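# Insert keyed shaft into loose gearbox bore

## Task

Lower the shaft, thin end first, straight down into the gearbox bore until its shoulder rests on the bore's top rim. The two keys on the shaft are aligned, and the key on the thin end must enter only the keyway slot cut into the bore wall. The fit is tight. The gearbox is not fixed down and must still stand on its output flange afterwards. The seated shaft must stay in place on its own, not because the robot is holding it. Finish by opening the hands and moving them away.

## Robot and tools

Robot: two six-joint arms, left_arm and right_arm, facing each other across the table. Each carries the same right-handed five-finger hand, so the hands are not mirrored and every hand axis and number means the same on both.

World frame: origin on the table top halfway between the two arm bases, z up, table surface at z = 0. left_arm's base is on the +y side. Positions are in metres, orientations are quaternions wxyz. Reported positions can be slightly wrong when an arm reaches far.

Hand point: the pinch spot between index pad and thumb tip, 0.05 m in front of the palm. Its +z runs along the straightened fingers, +y points out of the palm, and +x runs across the palm toward the little finger. Straight fingers extend 0.06-0.07 m past the point. Across the palm the hand spans 0.08 m on the little-finger side, and on the thumb side 0.02 m with the thumb turned in front of the palm (up to 0.09 m otherwise). A wrist bracket on the little-finger side sits 0.03 m past the point along +y and 0.11 m out across the palm, and it can collide.

Row format (used by both motion tools): 28 numbers, each in [-1, 1], always for both arms. First 14 are left_arm: dx, dy, dz, rx, ry, rz, then left_gripper little, ring, middle, index, thumb_bend, thumb_turn, force_limit, speed. The next 14 repeat this for right_arm/right_gripper.
- dx..rz are an offset, not a pose: measured from the hand point's measured pose when the action began (for a call's first action, the last pose reported in this scene), expressed in the hand point's own axes. Every row in an action refers to that same starting pose, not to the prior row. Scale: 1.0 = 0.6 m or 180 degrees. rx, ry, rz form a single rotation vector.
- Finger and thumb values are absolute targets: +1 straight/open, -1 fully curled/closed. thumb_turn +1 = beside the palm, -1 = in front of it facing the fingers. A pinch is roughly index -0.22, thumb_bend -0.75, thumb_turn -0.57.
- force_limit maps linearly from about 0 N (-1) to 10 N (+1) at the fingertip, 15 N for both thumb motors; it only stops closing motion. speed maps from nearly 0 (-1) to full (+1), where full travel takes 0.6 s. For a soft grip close at speed -0.9 or lower.
- There is no 'unchanged' value. To keep a hand as it is, resend its last eight executed numbers; if none yet, send hand_measured (six) plus hand_force_limit and hand_speed.

execute_actions(actions): a list of actions; each action is a list of up to 15 rows, one row per 1/30 s step. A short action repeats its final row to fill 15 steps (0.5 s). An empty list just returns state and images. Each step the commanded pose is clipped to within 100 mm and 16 degrees of the measured pose, position taking priority over orientation; motion trails commands by about 0.17 s. A far target may need several actions.

move(target, speed, stop_force, blocking): target is one 28-number row, offsets taken from the pose in the latest result that showed one. Each hand point follows a straight line; both finish together in 0.5-10 s. speed is m/s, 0.002 to 0.5 (default 0.25); rotation limited to twice that in rad/s. Paths ignore obstacles and the other arm. stop_force is one value in N, 9 to 40, for both arms, allowed only after 0.2 s of scene time: an arm stops when its wrist sensor sees that much extra push against its motion for two steps, then backs up two steps and holds. Pressure can briefly exceed the value. Only use it very slowly, not when the hand rotates, and omit it when leaving a contact. An arm whose target is within 1.5 mm and 0.5 degrees counts as still. blocking=false returns after 0.5 s while motion continues (not combinable with stop_force); then use wait or stop before new commands. Result line 'move:' reports done, off_target, moving, held, fault or contact per arm, plus limits=paced (pose clipped) or limits=held (steps blocked).

wait(seconds 0-10) lets time pass holding commands. stop brakes a running move. zoom_image(camera, region [x0,y0,x1,y1] pixels, max 504x504) enlarges part of cam_high (504x504) or cam_left_wrist / cam_right_wrist (616x616 fisheye). show_instructions shows reference pages. finished_scene(scene) ends the current scene, irreversibly.

Results: per-arm pose and velocities, 'Hand target' lines, 'pose unreachable' warnings, joint positions and torques (noisy, offset), Wrist force and Wrist torque in the hand frame (offset about 4 N, noise up to 2.4 N, saturation near 50 N; reads push back from surfaces), hand_measured, hand_stopped_by (moving, target, force, stalled, fault), hand_load_n (positive = pushed open; near zero means the grip was lost). Action calls add step readings, with HELD marking blocked steps. MOTOR HOT appears at 70 °C; at 85 °C the arm is braked until cool.

Gripping: with the thumb fully in front, the hand wraps objects 0.035-0.08 m wide, lying across the palm on the wrist side of the point; turn the thumb before approaching. A motor only starts when its target changes by at least 0.01, then locks (holding at least 15 N). To squeeze harder raise force_limit and send a more-closed target; to loosen send a more open one.

Avoid: arms touching each other with force; contact torque at a joint limit (136 N m for the three large joints, 25.4 N m for wrists) or 150 N of outside force, either of which halts that arm for 10 s. Arms are stiff, so never aim past a firm contact without slow speed and stop_force. Do not tip the loose gearbox, drop the shaft, or push anything off the table; loose objects may be nudged occasionally.

Each tool is called after "Call:" as name(argument=value, ...) on one line, values as JSON.

Reference images:

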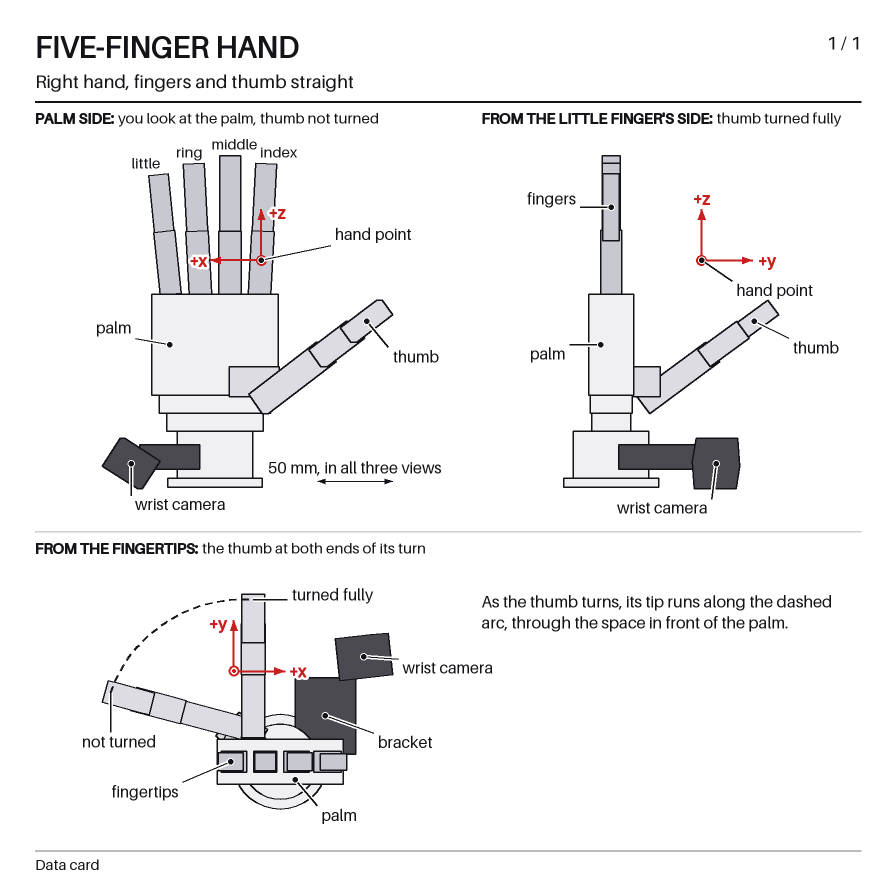

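## Session

Call:
execute_actions(actions=[])

Scene clock: 0.00 s.
left_arm: end_effector_position=(+0.2497, +0.4560, +0.4834) hand_measured=(+1.000, +1.000, +1.000, +1.000, +1.000, +1.000) hand_load_n=(+0.0, +0.0, +0.0, +0.0, +0.0, +0.0) hand_stopped_by=(target, target, target, target, target, target) hand_force_limit=0.00 hand_speed=-0.80 end_effector_quat_wxyz=(+0.022, +0.298, +0.954, -0.022) end_effector_velocity=(-0.000, +0.000, +0.000) end_effector_angular_velocity=(-0.002, +0.000, +0.001) | right_arm: end_effector_position=(+0.0538, -0.2446, +0.4849) hand_measured=(+1.000, +1.000, +1.000, +1.000, +1.000, +1.000) hand_load_n=(+0.0, +0.0, +0.0, +0.0, +0.0, +0.0) hand_stopped_by=(target, target, target, target, target, target) hand_force_limit=0.00 hand_speed=-0.80 end_effector_quat_wxyz=(+0.001, -0.380, +0.925, -0.006) end_effector_velocity=(-0.000, +0.000, +0.000) end_effector_angular_velocity=(+0.001, -0.001, +0.000)
Joint positions: left_arm=[ 0.545 -1.749  1.333  1.925  1.581 -1.889] | right_arm=[-1.179 -1.732  1.328  1.973  1.582 -1.887]
Joint velocities: left_arm=[ 0.001 -0.001 -0.001 -0.     0.001 -0.   ] | right_arm=[ 0.001 -0.    -0.    -0.001 -0.     0.   ]
Joint torques (N m, as the arm reports them, + toward a larger angle): no reading
Motor temperatures (°C, as the motors report them): left_arm=[27 27 28 32 35 31] | right_arm=[28 27 27 30 35 33]
Wrist force (N, on the end effector, along its own x y z axes, offset not removed): no reading
Wrist torque (N m, same axes, about the end effector's origin, offset not removed): no reading
Hand target (left_arm): +0.250, +0.456, +0.483; +0.022, +0.298, +0.954, -0.022
Hand target (right_arm): +0.054, -0.245, +0.485; +0.001, -0.380, +0.925, -0.006

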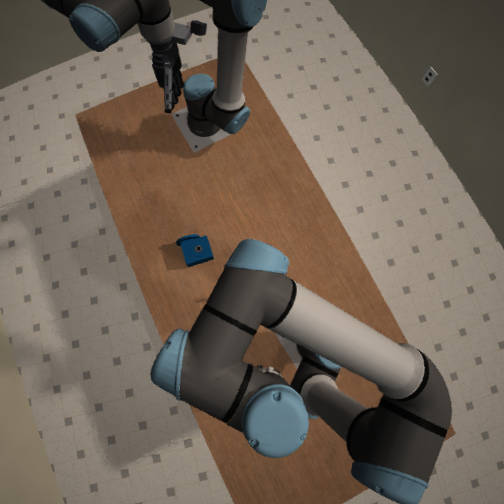

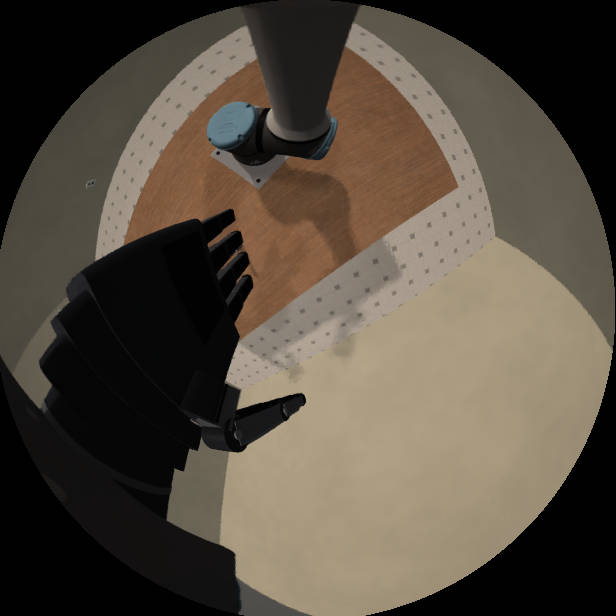

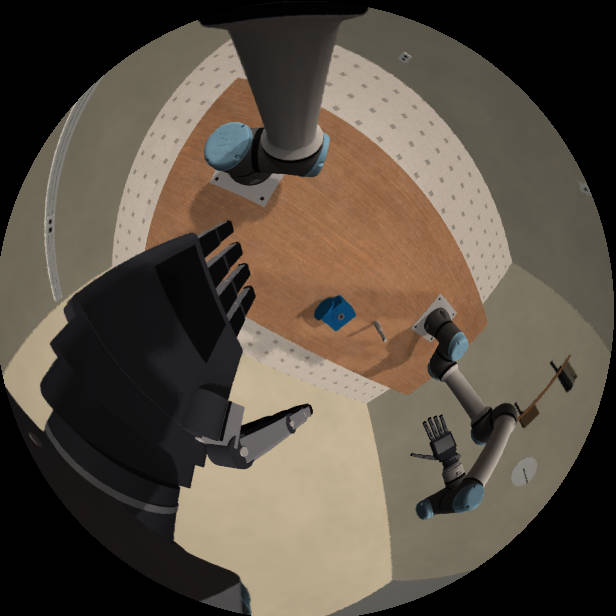

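Call:
zoom_image(camera="cam_right_wrist", region=[300, 280, 420, 360])

Call:
zoom_image(camera="cam_high", region=[150, 215, 250, 315])

Region (300, 280, 420, 360) of cam_right_wrist's 616x616 image, scaled by 4.200, with more detail than that image has.

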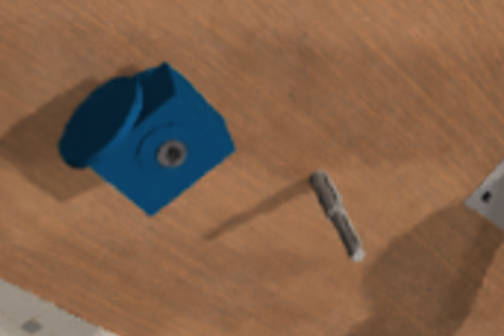

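Region (150, 215, 250, 315) of cam_high's 504x504 image, scaled by 5.040, with more detail than that image has.

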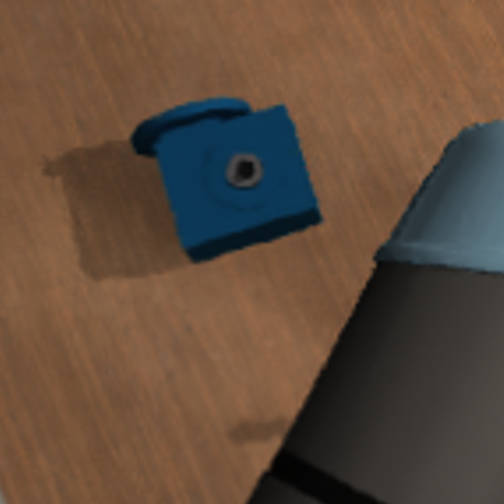

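Call:
move(target=[-0.167,-0.241,0.35,0,0,0.805,1,1,1,1,1,1,0,-0.8,0,0,0,0,0,0,1,1,1,1,1,1,0,-0.8], speed=0.4)

Scene clock: 4.67 s.
left_arm: end_effector_position=(+0.2555, +0.2688, +0.2836) hand_measured=(+1.000, +1.000, +1.000, +1.000, +1.000, +1.000) hand_load_n=(+0.0, +0.0, +0.0, +0.0, +0.0, +0.0) hand_stopped_by=(target, target, target, target, target, target) hand_force_limit=0.00 hand_speed=-0.80 end_effector_quat_wxyz=(+0.028, +0.999, +0.004, +0.015) end_effector_velocity=(+0.000, +0.000, -0.001) end_effector_angular_velocity=(+0.001, +0.001, -0.007) | right_arm: end_effector_position=(+0.0538, -0.2446, +0.4849) hand_measured=(+1.000, +1.000, +1.000, +1.000, +1.000, +1.000) hand_load_n=(+0.0, +0.0, +0.0, +0.0, +0.0, +0.0) hand_stopped_by=(target, target, target, target, target, target) hand_force_limit=0.00 hand_speed=-0.80 end_effector_quat_wxyz=(+0.001, -0.380, +0.925, -0.006) end_effector_velocity=(+0.000, -0.000, -0.000) end_effector_angular_velocity=(-0.000, -0.001, -0.000)
Joint positions: left_arm=[ 0.604 -1.486  1.611  1.384  1.584  0.699] | right_arm=[-1.179 -1.732  1.328  1.973  1.582 -1.887]
Joint velocities: left_arm=[ 0.002  0.002 -0.001 -0.     0.001  0.009] | right_arm=[-0.    -0.     0.001 -0.001  0.001  0.   ]
Joint torques (N m, as the arm reports them, + toward a larger angle): left_arm=[ 11.54 -16.77 -27.99   0.27   1.69   2.25] | right_arm=[ -0.79  -7.75 -17.77   2.61   0.04   0.25]
Motor temperatures (°C, as the motors report them): left_arm=[27 27 28 32 35 31] | right_arm=[28 27 27 30 35 33]
Wrist force (N, on the end effector, along its own x y z axes, offset not removed): left_arm=[-3.8 0.7 -3.9] | right_arm=[-3.2 -3.9 1.5]
Wrist torque (N m, same axes, about the end effector's origin, offset not removed): left_arm=[0.51 0.62 -0.14] | right_arm=[-0.81 0.73 -0.10]
Hand target (left_arm): +0.256, +0.269, +0.284; +0.028, +0.999, +0.003, +0.015
Hand target (right_arm): +0.054, -0.245, +0.485; +0.001, -0.380, +0.925, -0.006
Off the commanded pose (left_arm): 0.000 m, 0 deg.
Off the commanded pose (right_arm): 0.000 m, 0 deg.
move: done
camera_calibration (this result's frames):
cam_left_wrist: T_world_to_cam=[[-0.101433, -0.991599, 0.0802636, 0.269361], [-0.832294, 0.12878, 0.539168, 0.0172051], [-0.544975, -0.0121134, -0.838365, 0.508195], [0, 0, 0, 1]] pos_world=[0.318595, 0.271039, 0.395156]
cam_right_wrist: T_world_to_cam=[[-0.589342, 0.807873, -0.00414368, 0.231754], [0.683911, 0.501629, 0.529749, -0.16397], [0.430049, 0.30937, -0.848144, 0.592567], [0, 0, 0, 1]] pos_world=[-0.00610954, -0.288298, 0.590406]

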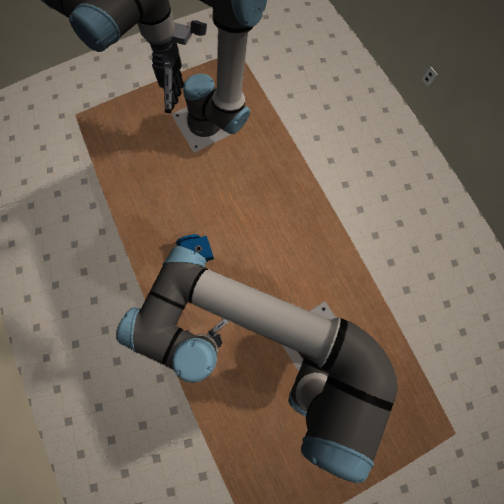

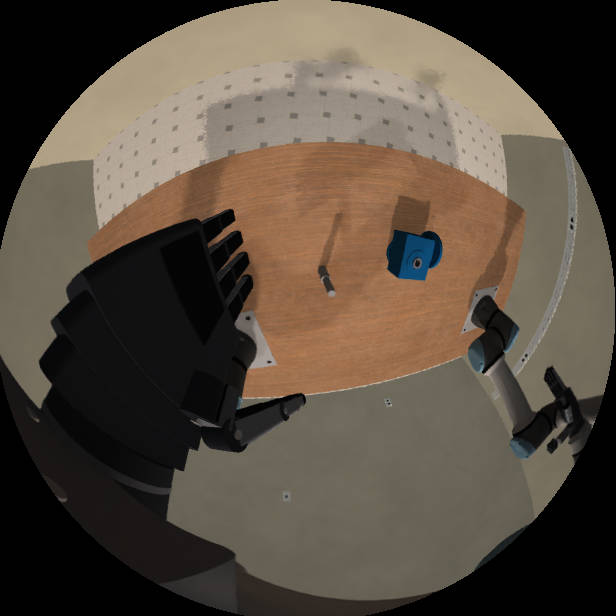

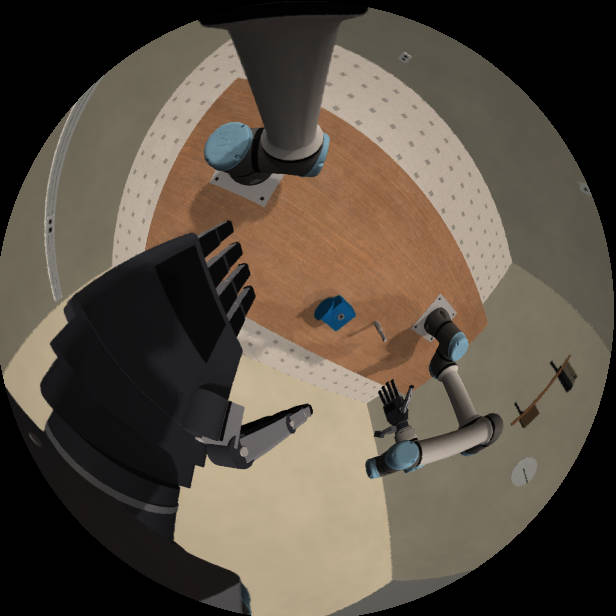

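Call:
zoom_image(camera="cam_left_wrist", region=[300, 250, 360, 310])

Call:
zoom_image(camera="cam_left_wrist", region=[380, 220, 450, 290])

Region (300, 250, 360, 310) of cam_left_wrist's 616x616 image, scaled by 8.400, with more detail than that image has.

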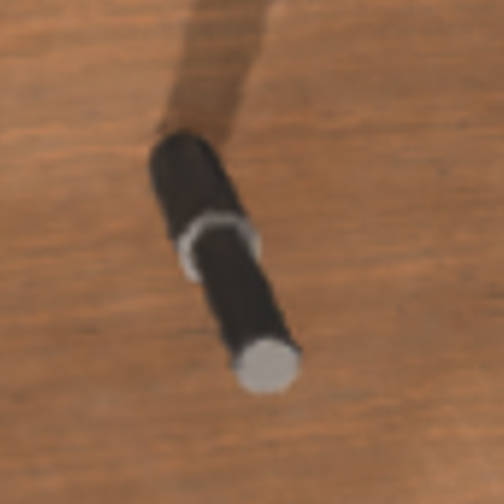

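Region (380, 220, 450, 290) of cam_left_wrist's 616x616 image, scaled by 7.200, with more detail than that image has.

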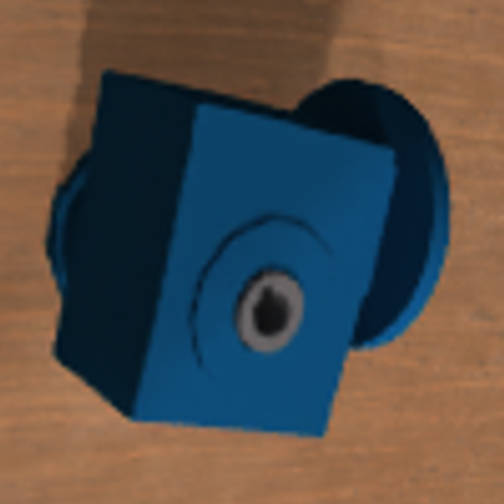

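Call:
move(target=[-0.15,0.02,0.16,0,0,0,1,1,1,1,1,1,0,-0.8,0,0,0,0,0,0,1,1,1,1,1,1,0,-0.8], speed=0.3)

Call:
zoom_image(camera="cam_left_wrist", region=[290, 180, 490, 330])

Scene clock: 6.47 s.
left_arm: end_effector_position=(+0.1684, +0.2510, +0.1859) hand_measured=(+1.000, +1.000, +1.000, +1.000, +1.000, +1.000) hand_load_n=(+0.0, +0.0, +0.0, +0.0, +0.0, +0.0) hand_stopped_by=(target, target, target, target, target, target) hand_force_limit=0.00 hand_speed=-0.80 end_effector_quat_wxyz=(+0.028, +0.999, +0.004, +0.014) end_effector_velocity=(-0.001, -0.000, -0.001) end_effector_angular_velocity=(+0.000, -0.001, +0.003) | right_arm: end_effector_position=(+0.0538, -0.2446, +0.4849) hand_measured=(+1.000, +1.000, +1.000, +1.000, +1.000, +1.000) hand_load_n=(+0.0, +0.0, +0.0, +0.0, +0.0, +0.0) hand_stopped_by=(target, target, target, target, target, target) hand_force_limit=0.00 hand_speed=-0.80 end_effector_quat_wxyz=(+0.001, -0.380, +0.925, -0.006) end_effector_velocity=(+0.000, -0.000, -0.000) end_effector_angular_velocity=(-0.001, -0.000, -0.000)
Joint positions: left_arm=[ 0.318 -1.59   1.977  1.121  1.567  0.413] | right_arm=[-1.179 -1.732  1.328  1.973  1.582 -1.887]
Joint velocities: left_arm=[-0.005 -0.002  0.003 -0.002 -0.001 -0.007] | right_arm=[-0.     0.     0.    -0.     0.001  0.   ]
Joint torques (N m, as the arm reports them, + toward a larger angle): left_arm=[-11.28 -22.69  -9.64   0.08  -2.07  -1.53] | right_arm=[ -0.78  -7.19 -17.3    2.65   0.     0.28]
Motor temperatures (°C, as the motors report them): left_arm=[27 27 28 32 35 31] | right_arm=[28 27 27 30 35 33]
Wrist force (N, on the end effector, along its own x y z axes, offset not removed): left_arm=[-4.0 -3.2 2.9] | right_arm=[0.1 -2.0 0.5]
Wrist torque (N m, same axes, about the end effector's origin, offset not removed): left_arm=[-0.57 0.55 -0.42] | right_arm=[-0.46 -0.02 0.29]
Hand target (left_arm): +0.168, +0.251, +0.186; +0.028, +0.999, +0.004, +0.015
Hand target (right_arm): +0.054, -0.245, +0.485; +0.001, -0.380, +0.925, -0.006
Off the commanded pose (left_arm): 0.000 m, 0 deg.
Off the commanded pose (right_arm): 0.000 m, 0 deg.
move: done
camera_calibration (this result's frames):
cam_left_wrist: T_world_to_cam=[[-0.101454, -0.991563, 0.0806805, 0.250635], [-0.831898, 0.129033, 0.539719, -0.000556712], [-0.545576, -0.0123614, -0.83797, 0.378715], [0, 0, 0, 1]] pos_world=[0.231582, 0.253274, 0.297431]
cam_right_wrist: T_world_to_cam=[[-0.589342, 0.807873, -0.00414353, 0.231754], [0.683911, 0.501629, 0.529749, -0.16397], [0.430049, 0.30937, -0.848144, 0.592567], [0, 0, 0, 1]] pos_world=[-0.00610955, -0.288298, 0.590406]

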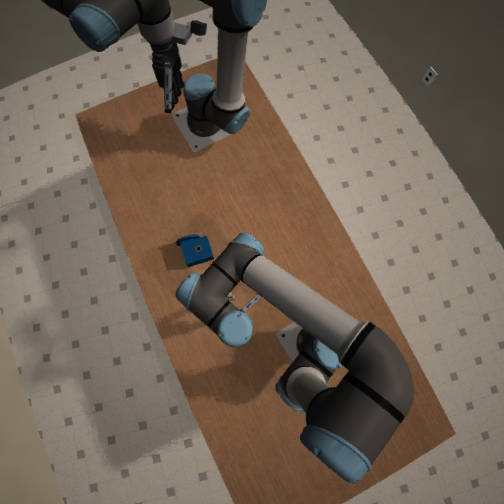

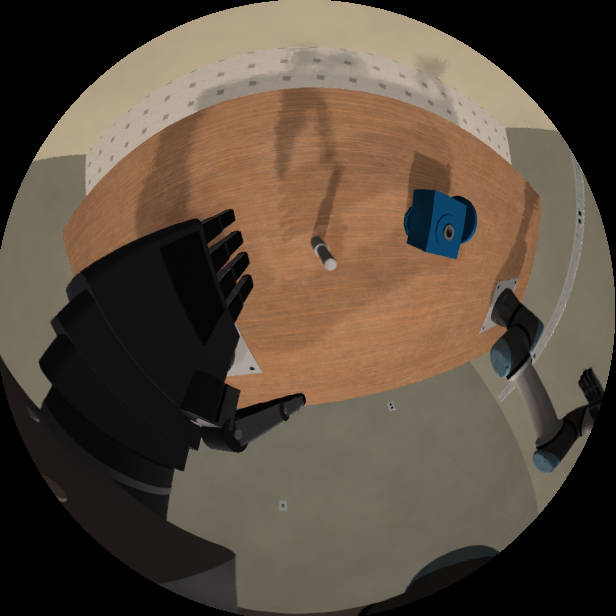

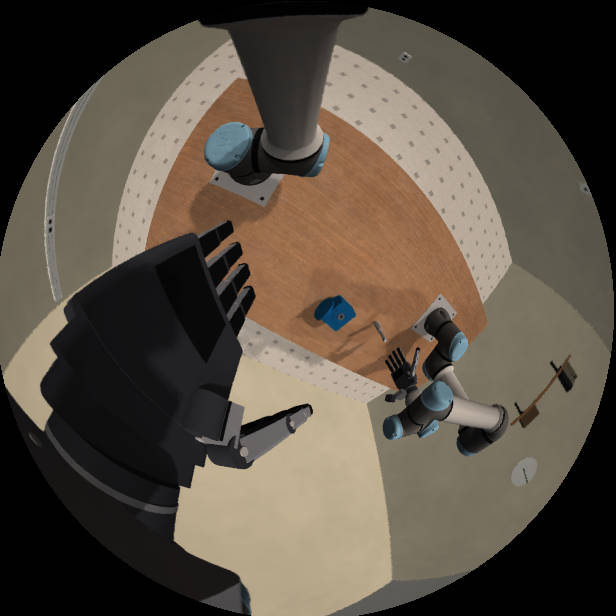

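Region (290, 180, 490, 330) of cam_left_wrist's 616x616 image, scaled by 2.520, with more detail than that image has; it fills the top 378 rows of this view, and the rest is white.

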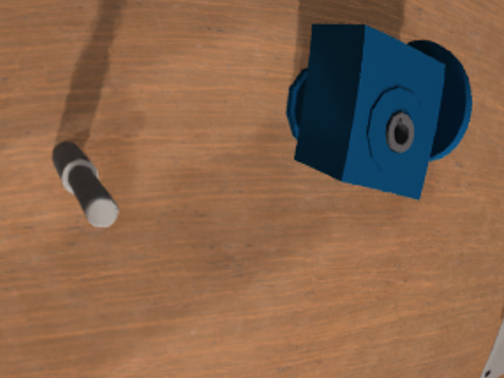

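Call:
zoom_image(camera="cam_left_wrist", region=[300, 230, 350, 280])

Call:
zoom_image(camera="cam_right_wrist", region=[365, 315, 400, 350])

Region (300, 230, 350, 280) of cam_left_wrist's 616x616 image, scaled by 10.080, with more detail than that image has.

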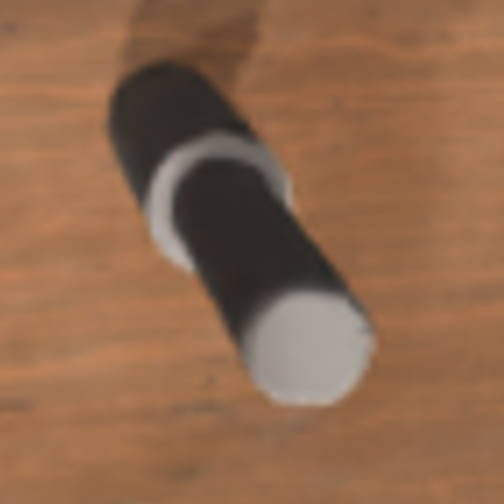

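Region (365, 315, 400, 350) of cam_right_wrist's 616x616 image, scaled by 14.400, with more detail than that image has.

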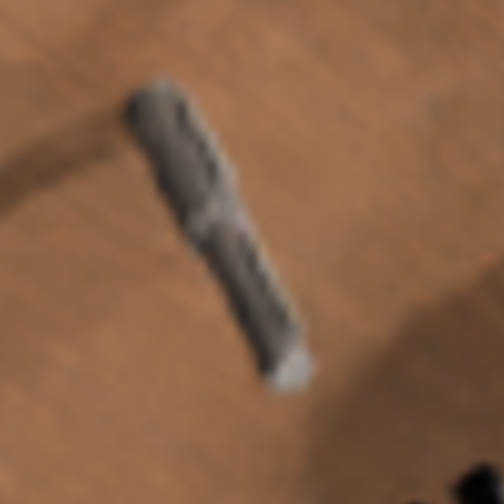

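Call:
move(target=[-0.2,0.17,-0.03,0,0,0,1,1,1,1,1,1,0,-0.8,0,0,0,0,0,0,1,1,1,1,1,1,0,-0.8], speed=0.3)

Scene clock: 7.73 s.
left_arm: end_effector_position=(+0.0486, +0.1494, +0.2061) hand_measured=(+1.000, +1.000, +1.000, +1.000, +1.000, +1.000) hand_load_n=(+0.0, +0.0, +0.0, +0.0, +0.0, +0.0) hand_stopped_by=(target, target, target, target, target, target) hand_force_limit=0.00 hand_speed=-0.80 end_effector_quat_wxyz=(+0.028, +1.000, +0.004, +0.014) end_effector_velocity=(-0.001, -0.001, +0.000) end_effector_angular_velocity=(-0.001, -0.002, -0.000) | right_arm: end_effector_position=(+0.0538, -0.2446, +0.4849) hand_measured=(+1.000, +1.000, +1.000, +1.000, +1.000, +1.000) hand_load_n=(+0.0, +0.0, +0.0, +0.0, +0.0, +0.0) hand_stopped_by=(target, target, target, target, target, target) hand_force_limit=0.00 hand_speed=-0.80 end_effector_quat_wxyz=(+0.001, -0.380, +0.925, -0.006) end_effector_velocity=(+0.000, +0.000, -0.000) end_effector_angular_velocity=(+0.000, +0.000, -0.000)
Joint positions: left_arm=[-0.2   -1.576  1.911  1.183  1.538 -0.104] | right_arm=[-1.179 -1.732  1.328  1.973  1.582 -1.887]
Joint velocities: left_arm=[-0.006  0.002 -0.002  0.    -0.002 -0.005] | right_arm=[-0.     0.     0.001 -0.001 -0.    -0.   ]
Joint torques (N m, as the arm reports them, + toward a larger angle): left_arm=[-10.26 -11.48 -27.26   4.03  -1.88  -1.48] | right_arm=[ -0.89  -6.94 -17.3    2.74   0.01   0.22]
Motor temperatures (°C, as the motors report them): left_arm=[27 27 28 32 35 31] | right_arm=[28 27 27 30 35 33]
Wrist force (N, on the end effector, along its own x y z axes, offset not removed): left_arm=[-3.3 0.5 0.0] | right_arm=[-3.8 -3.0 3.1]
Wrist torque (N m, same axes, about the end effector's origin, offset not removed): left_arm=[0.08 0.51 -0.45] | right_arm=[-0.83 0.57 -0.07]
Hand target (left_arm): +0.049, +0.149, +0.206; +0.028, +1.000, +0.004, +0.014
Hand target (right_arm): +0.054, -0.245, +0.485; +0.001, -0.380, +0.925, -0.006
Off the commanded pose (left_arm): 0.000 m, 0 deg.
Off the commanded pose (right_arm): 0.000 m, 0 deg.
move: done
camera_calibration (this result's frames):
cam_left_wrist: T_world_to_cam=[[-0.101433, -0.99154, 0.0809945, 0.13602], [-0.831171, 0.129203, 0.540797, -0.0983286], [-0.546686, -0.0124655, -0.837245, 0.328887], [0, 0, 0, 1]] pos_world=[0.111867, 0.151674, 0.317518]
cam_right_wrist: T_world_to_cam=[[-0.589342, 0.807873, -0.00414373, 0.231754], [0.683911, 0.501629, 0.529749, -0.16397], [0.430049, 0.309369, -0.848144, 0.592567], [0, 0, 0, 1]] pos_world=[-0.00610954, -0.288298, 0.590406]

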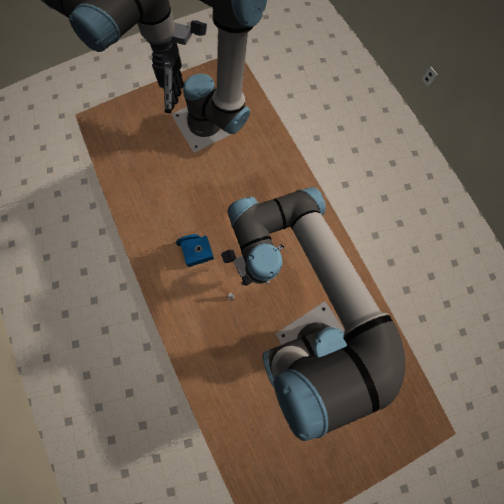

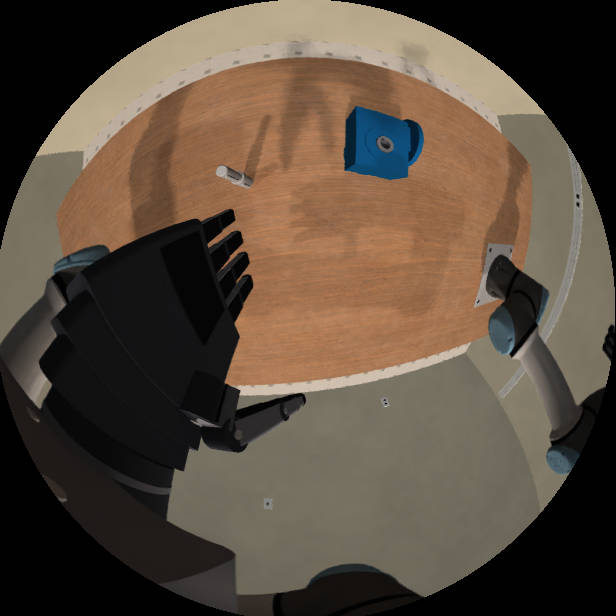

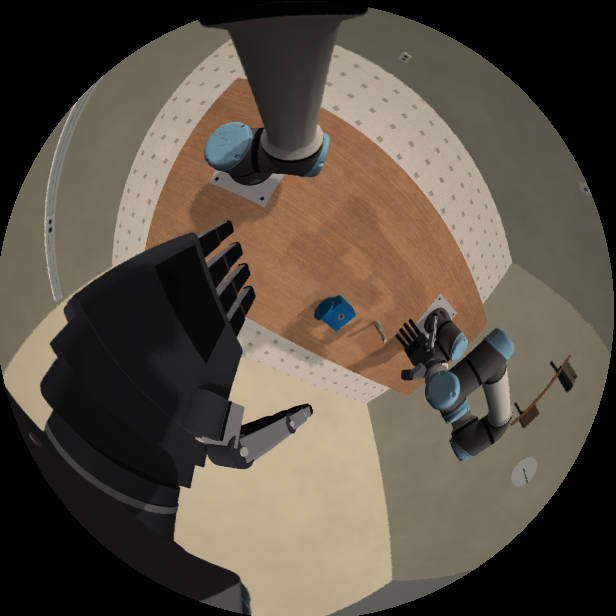

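Call:
zoom_image(camera="cam_left_wrist", region=[210, 150, 260, 200])

Call:
zoom_image(camera="cam_left_wrist", region=[340, 100, 430, 190])

Call:
zoom_image(camera="cam_high", region=[170, 225, 250, 305])

Region (210, 150, 260, 200) of cam_left_wrist's 616x616 image, scaled by 10.080, with more detail than that image has.

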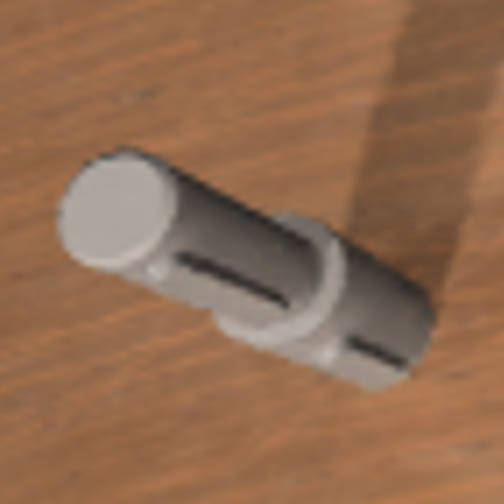

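Region (340, 100, 430, 190) of cam_left_wrist's 616x616 image, scaled by 5.600, with more detail than that image has.

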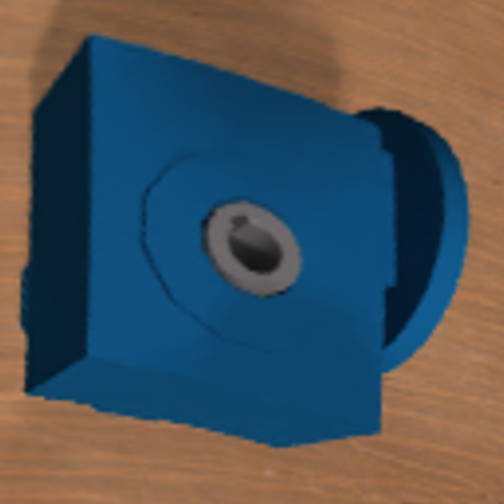

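Region (170, 225, 250, 305) of cam_high's 504x504 image, scaled by 6.300, with more detail than that image has.

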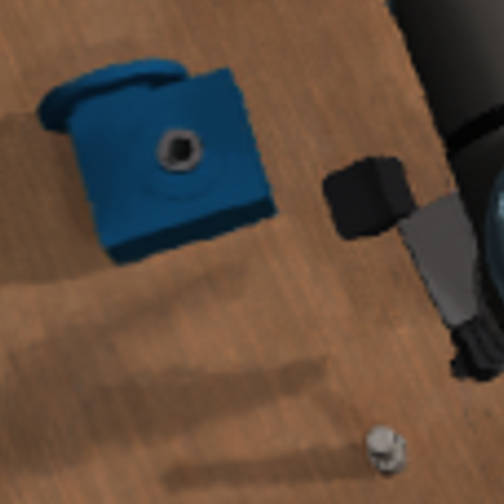

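Call:
move(target=[0.25,-0.22,-0.07,-0.385,0.385,0.385,1,1,1,0.4,-0.2,-0.6,0,0,0,0,0,0,0,0,1,1,1,1,1,1,0,-0.8], speed=0.3)

Scene clock: 13.90 s.
left_arm: end_effector_position=(+0.1801, +0.2685, +0.2394) hand_measured=(+1.000, +1.000, +1.000, +0.400, -0.200, -0.600) hand_load_n=(+0.0, +0.0, +0.0, +0.0, +0.0, +0.0) hand_stopped_by=(target, target, target, target, target, target) hand_force_limit=0.00 hand_speed=0.00 end_effector_quat_wxyz=(+0.393, +0.638, -0.405, +0.524) end_effector_velocity=(+0.001, -0.000, -0.001) end_effector_angular_velocity=(+0.002, +0.002, +0.002) | right_arm: end_effector_position=(+0.0538, -0.2446, +0.4849) hand_measured=(+1.000, +1.000, +1.000, +1.000, +1.000, +1.000) hand_load_n=(+0.0, +0.0, +0.0, +0.0, +0.0, +0.0) hand_stopped_by=(target, target, target, target, target, target) hand_force_limit=0.00 hand_speed=-0.80 end_effector_quat_wxyz=(+0.001, -0.380, +0.925, -0.006) end_effector_velocity=(+0.000, -0.000, -0.000) end_effector_angular_velocity=(-0.002, -0.001, +0.000)
Joint positions: left_arm=[ 0.754 -2.128  2.451 -0.162  2.06   1.568] | right_arm=[-1.179 -1.732  1.328  1.973  1.582 -1.887]
Joint velocities: left_arm=[-0.001  0.002  0.     0.001 -0.003 -0.   ] | right_arm=[ 0.     0.    -0.    -0.     0.002 -0.   ]
Joint torques (N m, as the arm reports them, + toward a larger angle): left_arm=[ -4.44   0.15 -28.29  -0.81  -1.71   0.74] | right_arm=[ -0.58  -7.16 -17.67   2.73   0.     0.41]
Motor temperatures (°C, as the motors report them): left_arm=[27 27 28 32 35 31] | right_arm=[28 27 27 30 35 33]
Wrist force (N, on the end effector, along its own x y z axes, offset not removed): left_arm=[-2.8 0.3 0.9] | right_arm=[-0.2 0.1 4.4]
Wrist torque (N m, same axes, about the end effector's origin, offset not removed): left_arm=[0.02 0.37 -0.21] | right_arm=[-0.30 0.02 0.12]
Hand target (left_arm): +0.180, +0.269, +0.239; +0.393, +0.638, -0.405, +0.524
Hand target (right_arm): +0.054, -0.245, +0.485; +0.001, -0.380, +0.925, -0.006
Off the commanded pose (left_arm): 0.024 m, 24 deg; orientation clipped at the last step of the last action.
Off the commanded pose (right_arm): 0.000 m, 0 deg.
move: held (left_arm); limits=paced,held; held on 7 of 119 steps (left_arm), including the last (left_arm)
pose unreachable (left arm): on one or more control steps of this call, first in action 0 (counted from 0), this arm could not follow its commanded pose, so it was not sent that pose on those steps. On the call's last step it was still not sent that pose. It may still have moved: this result reports where it is.
cause: the commanded pose would bring two parts of the arm too close to each other (joints 4 (wrist 1) to 6 (wrist 3) lie between them).
camera_calibration (this result's frames):
cam_left_wrist: T_world_to_cam=[[-0.945812, -0.323805, -0.0243086, 0.262743], [-0.203816, 0.650274, -0.731849, 0.0293006], [0.252783, -0.687237, -0.681033, 0.429976], [0, 0, 0, 1]] pos_world=[0.145787, 0.361519, 0.320658]
cam_right_wrist: T_world_to_cam=[[-0.589342, 0.807873, -0.00414358, 0.231754], [0.683911, 0.501629, 0.529749, -0.16397], [0.430049, 0.30937, -0.848144, 0.592567], [0, 0, 0, 1]] pos_world=[-0.00610959, -0.288298, 0.590406]

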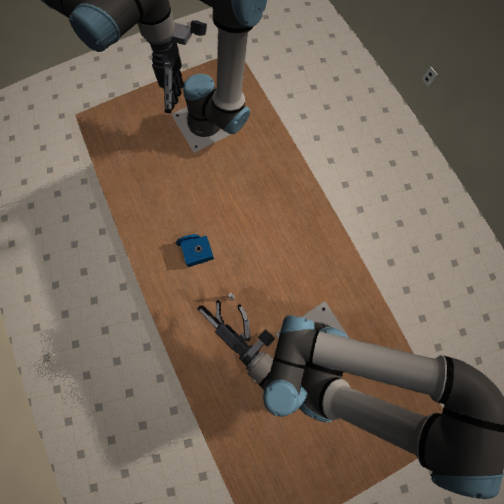

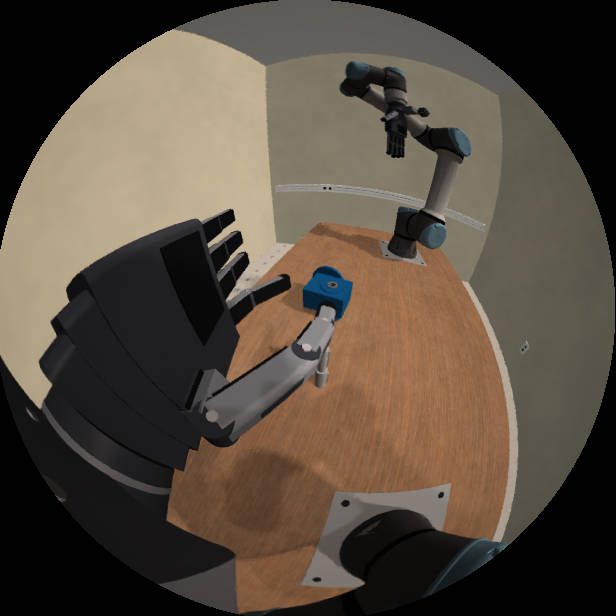

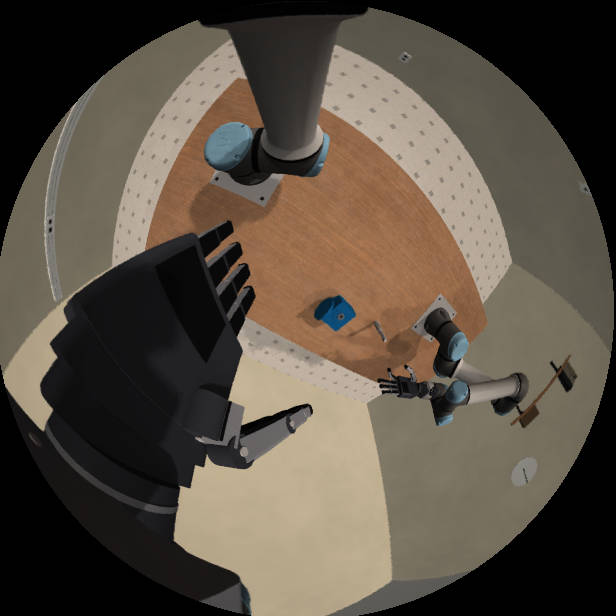

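Call:
move(target=[0.25,-0.1,0,0,0,0,1,1,1,1,1,1,0,0,-0.228,0.23,0.25,0,0,0.804,1,1,1,0.4,-0.2,-0.7,0,0], speed=0.4)

Call:
move(target=[0,0,0,0,0,0,1,1,1,1,1,1,0,0,0.27,0.08,0.22,0,0.5,0,1,1,1,0.4,-0.2,-0.7,0,0], speed=0.3)

Scene clock: 18.10 s.
left_arm: end_effector_position=(+0.2456, +0.2738, +0.3658) hand_measured=(+1.000, +1.000, +1.000, +1.000, +1.000, +1.000) hand_load_n=(+0.0, +0.0, +0.0, +0.0, +0.0, +0.0) hand_stopped_by=(target, target, target, target, target, target) hand_force_limit=0.00 hand_speed=0.00 end_effector_quat_wxyz=(+0.393, +0.638, -0.405, +0.524) end_effector_velocity=(-0.000, -0.000, -0.001) end_effector_angular_velocity=(+0.001, +0.001, +0.000) | right_arm: end_effector_position=(+0.0548, -0.0519, +0.3330) hand_measured=(+1.000, +1.000, +1.000, +0.400, -0.200, -0.700) hand_load_n=(+0.0, +0.0, +0.0, +0.0, +0.0, +0.0) hand_stopped_by=(target, target, target, target, target, target) hand_force_limit=0.00 hand_speed=0.00 end_effector_quat_wxyz=(+0.006, +0.766, +0.643, -0.001) end_effector_velocity=(+0.000, +0.001, -0.000) end_effector_angular_velocity=(+0.001, -0.000, -0.008)
Joint positions: left_arm=[ 0.992 -1.95   2.033  0.107  2.294  1.619] | right_arm=[-0.417 -1.089  0.98   1.687  1.581  1.4  ]
Joint velocities: left_arm=[-0.001  0.     0.001 -0.    -0.001  0.   ] | right_arm=[ 0.     0.003 -0.004  0.    -0.     0.008]
Joint torques (N m, as the arm reports them, + toward a larger angle): left_arm=[ -1.8  -11.31 -13.    -2.66  -1.68   1.08] | right_arm=[ 12.82 -26.9  -30.5    3.86   2.55   1.75]
Motor temperatures (°C, as the motors report them): left_arm=[27 27 28 32 35 31] | right_arm=[28 27 27 30 35 33]
Wrist force (N, on the end effector, along its own x y z axes, offset not removed): left_arm=[-2.7 1.2 0.5] | right_arm=[-2.2 -0.9 0.9]
Wrist torque (N m, same axes, about the end effector's origin, offset not removed): left_arm=[0.17 0.41 -0.18] | right_arm=[-0.50 0.45 0.17]
Hand target (left_arm): +0.246, +0.274, +0.366; +0.393, +0.638, -0.405, +0.524
Hand target (right_arm): +0.055, -0.052, +0.333; +0.006, +0.766, +0.643, -0.001
Off the commanded pose (left_arm): 0.019 m, 0 deg.
Off the commanded pose (right_arm): 0.000 m, 0 deg.
move: held (left_arm); limits=held; held on 21 of 111 steps (left_arm), including the last (left_arm)
pose unreachable (left arm): on one or more control steps of this call, first in action 0 (counted from 0), this arm could not follow its commanded pose, so it was not sent that pose on those steps. On the call's last step it was still not sent that pose. It may still have moved: this result reports where it is.
cause: the commanded pose would bring two parts of the arm too close to each other (joints 4 (wrist 1) to 6 (wrist 3) lie between them).
camera_calibration (this result's frames):
cam_left_wrist: T_world_to_cam=[[-0.945659, -0.324216, -0.0247746, 0.329685], [-0.203755, 0.650232, -0.731903, 0.131724], [0.253404, -0.687083, -0.680958, 0.502929], [0, 0, 0, 1]] pos_world=[0.211165, 0.366792, 0.44705]
cam_right_wrist: T_world_to_cam=[[0.947778, -0.318467, 0.01718, -0.0737468], [-0.277607, -0.797261, 0.536013, -0.197664], [-0.157005, -0.51279, -0.844035, 0.391763], [0, 0, 0, 1]] pos_world=[0.0765315, 0.0198164, 0.437879]

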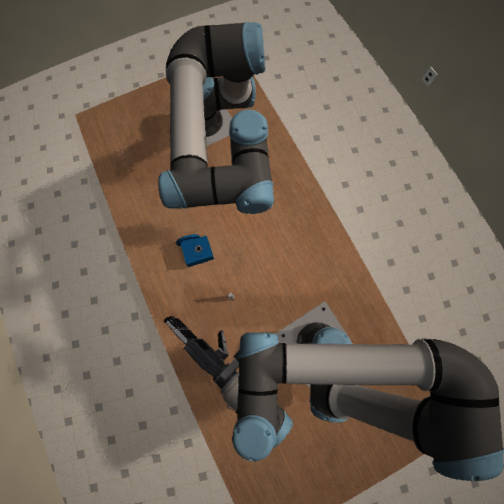

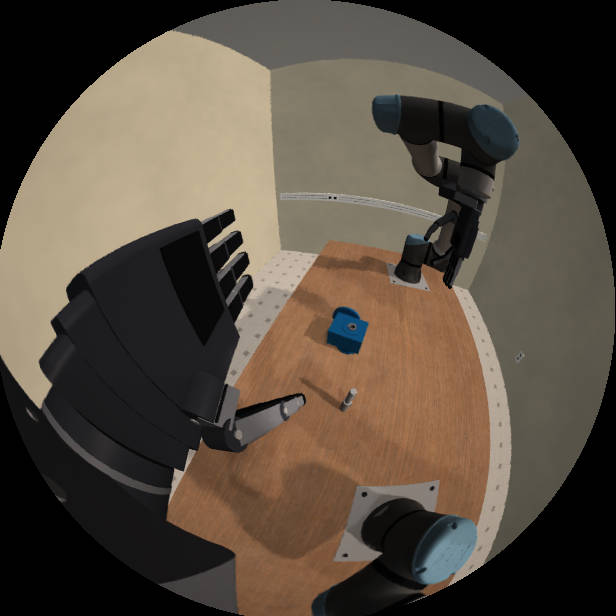

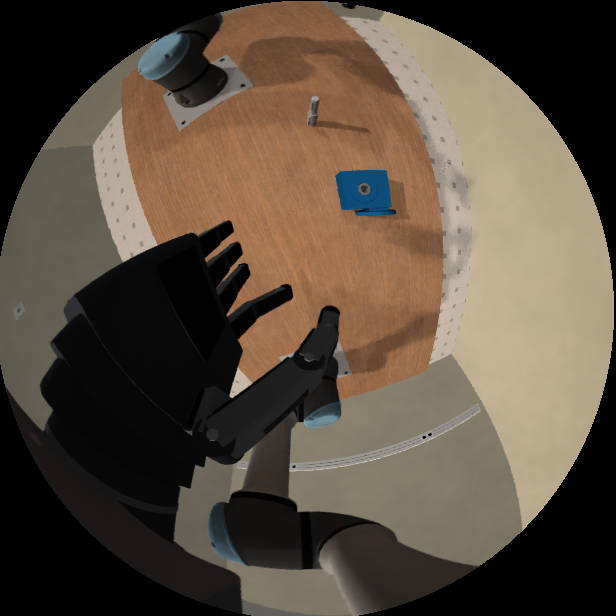

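Scene clock: 21.27 s.
left_arm: end_effector_position=(+0.2456, +0.2738, +0.3658) hand_measured=(+1.000, +1.000, +1.000, +1.000, +1.000, +1.000) hand_load_n=(+0.0, +0.0, +0.0, +0.0, +0.0, +0.0) hand_stopped_by=(target, target, target, target, target, target) hand_force_limit=0.00 hand_speed=0.00 end_effector_quat_wxyz=(+0.393, +0.638, -0.405, +0.524) end_effector_velocity=(-0.000, -0.000, -0.001) end_effector_angular_velocity=(-0.000, -0.000, -0.001) | right_arm: end_effector_position=(+0.1313, +0.0983, +0.1998) hand_measured=(+1.000, +1.000, +1.000, +0.400, -0.200, -0.700) hand_load_n=(+0.0, +0.0, +0.0, +0.0, +0.0, +0.0) hand_stopped_by=(target, target, target, target, target, target) hand_force_limit=0.00 hand_speed=0.00 end_effector_quat_wxyz=(-0.451, +0.542, +0.459, +0.540) end_effector_velocity=(+0.001, +0.001, -0.000) end_effector_angular_velocity=(+0.010, -0.003, -0.002)
Joint positions: left_arm=[ 0.992 -1.95   2.033  0.107  2.294  1.619] | right_arm=[-0.612 -1.436  2.132 -0.686  1.204  1.559]
Joint velocities: left_arm=[-0.001  0.001  0.001 -0.002  0.     0.   ] | right_arm=[-0.     0.005  0.004 -0.02   0.002  0.003]
Joint torques (N m, as the arm reports them, + toward a larger angle): left_arm=[ -0.05 -10.3  -13.24  -2.7   -1.64   1.  ] | right_arm=[  9.73 -13.18  -7.96  -2.97   2.56   1.86]
Motor temperatures (°C, as the motors report them): left_arm=[27 27 28 32 35 31] | right_arm=[28 27 27 30 35 33]
Wrist force (N, on the end effector, along its own x y z axes, offset not removed): left_arm=[-0.6 0.0 3.2] | right_arm=[-0.1 1.4 3.4]
Wrist torque (N m, same axes, about the end effector's origin, offset not removed): left_arm=[-0.12 -0.13 -0.01] | right_arm=[-0.06 0.05 0.31]
Hand target (left_arm): +0.246, +0.274, +0.366; +0.393, +0.638, -0.405, +0.524
Hand target (right_arm): +0.131, +0.098, +0.200; -0.451, +0.542, +0.459, +0.541
Off the commanded pose (left_arm): 0.000 m, 0 deg.
Off the commanded pose (right_arm): 0.000 m, 0 deg.
move: done
camera_calibration (this result's frames):
cam_left_wrist: T_world_to_cam=[[-0.945659, -0.324216, -0.0247753, 0.329685], [-0.203755, 0.650231, -0.731904, 0.131724], [0.253405, -0.687083, -0.680957, 0.502929], [0, 0, 0, 1]] pos_world=[0.211165, 0.366792, 0.44705]
cam_right_wrist: T_world_to_cam=[[0.973643, -0.178881, -0.141496, -0.0815462], [-0.214604, -0.508443, -0.833925, 0.251786], [0.077231, 0.84231, -0.533431, 0.142387], [0, 0, 0, 1]] pos_world=[0.122435, -0.00650195, 0.274386]

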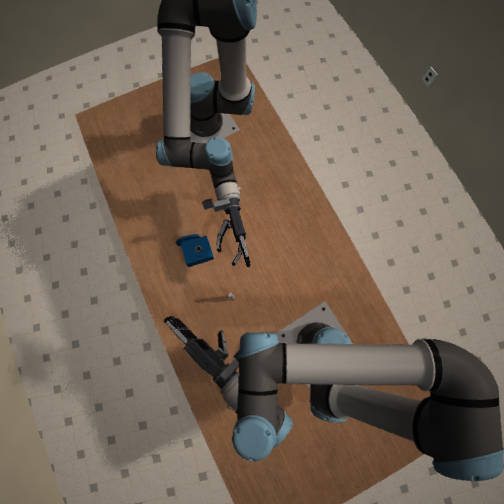

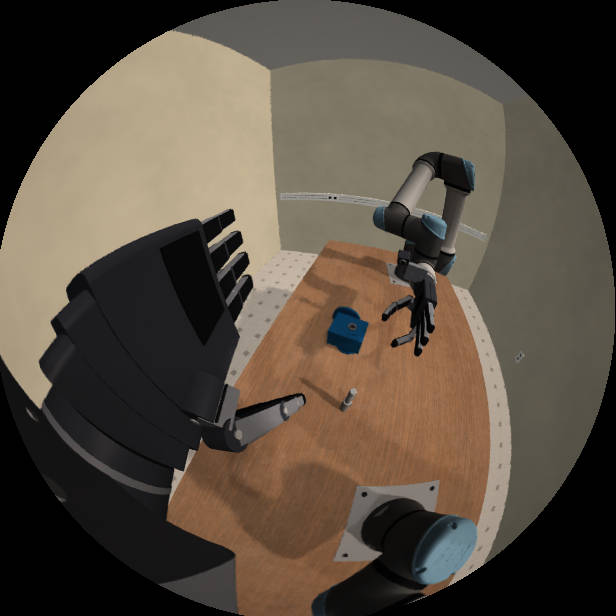

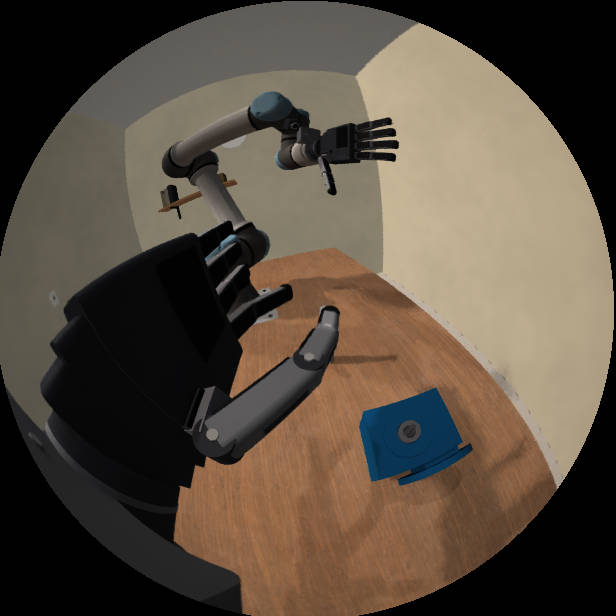

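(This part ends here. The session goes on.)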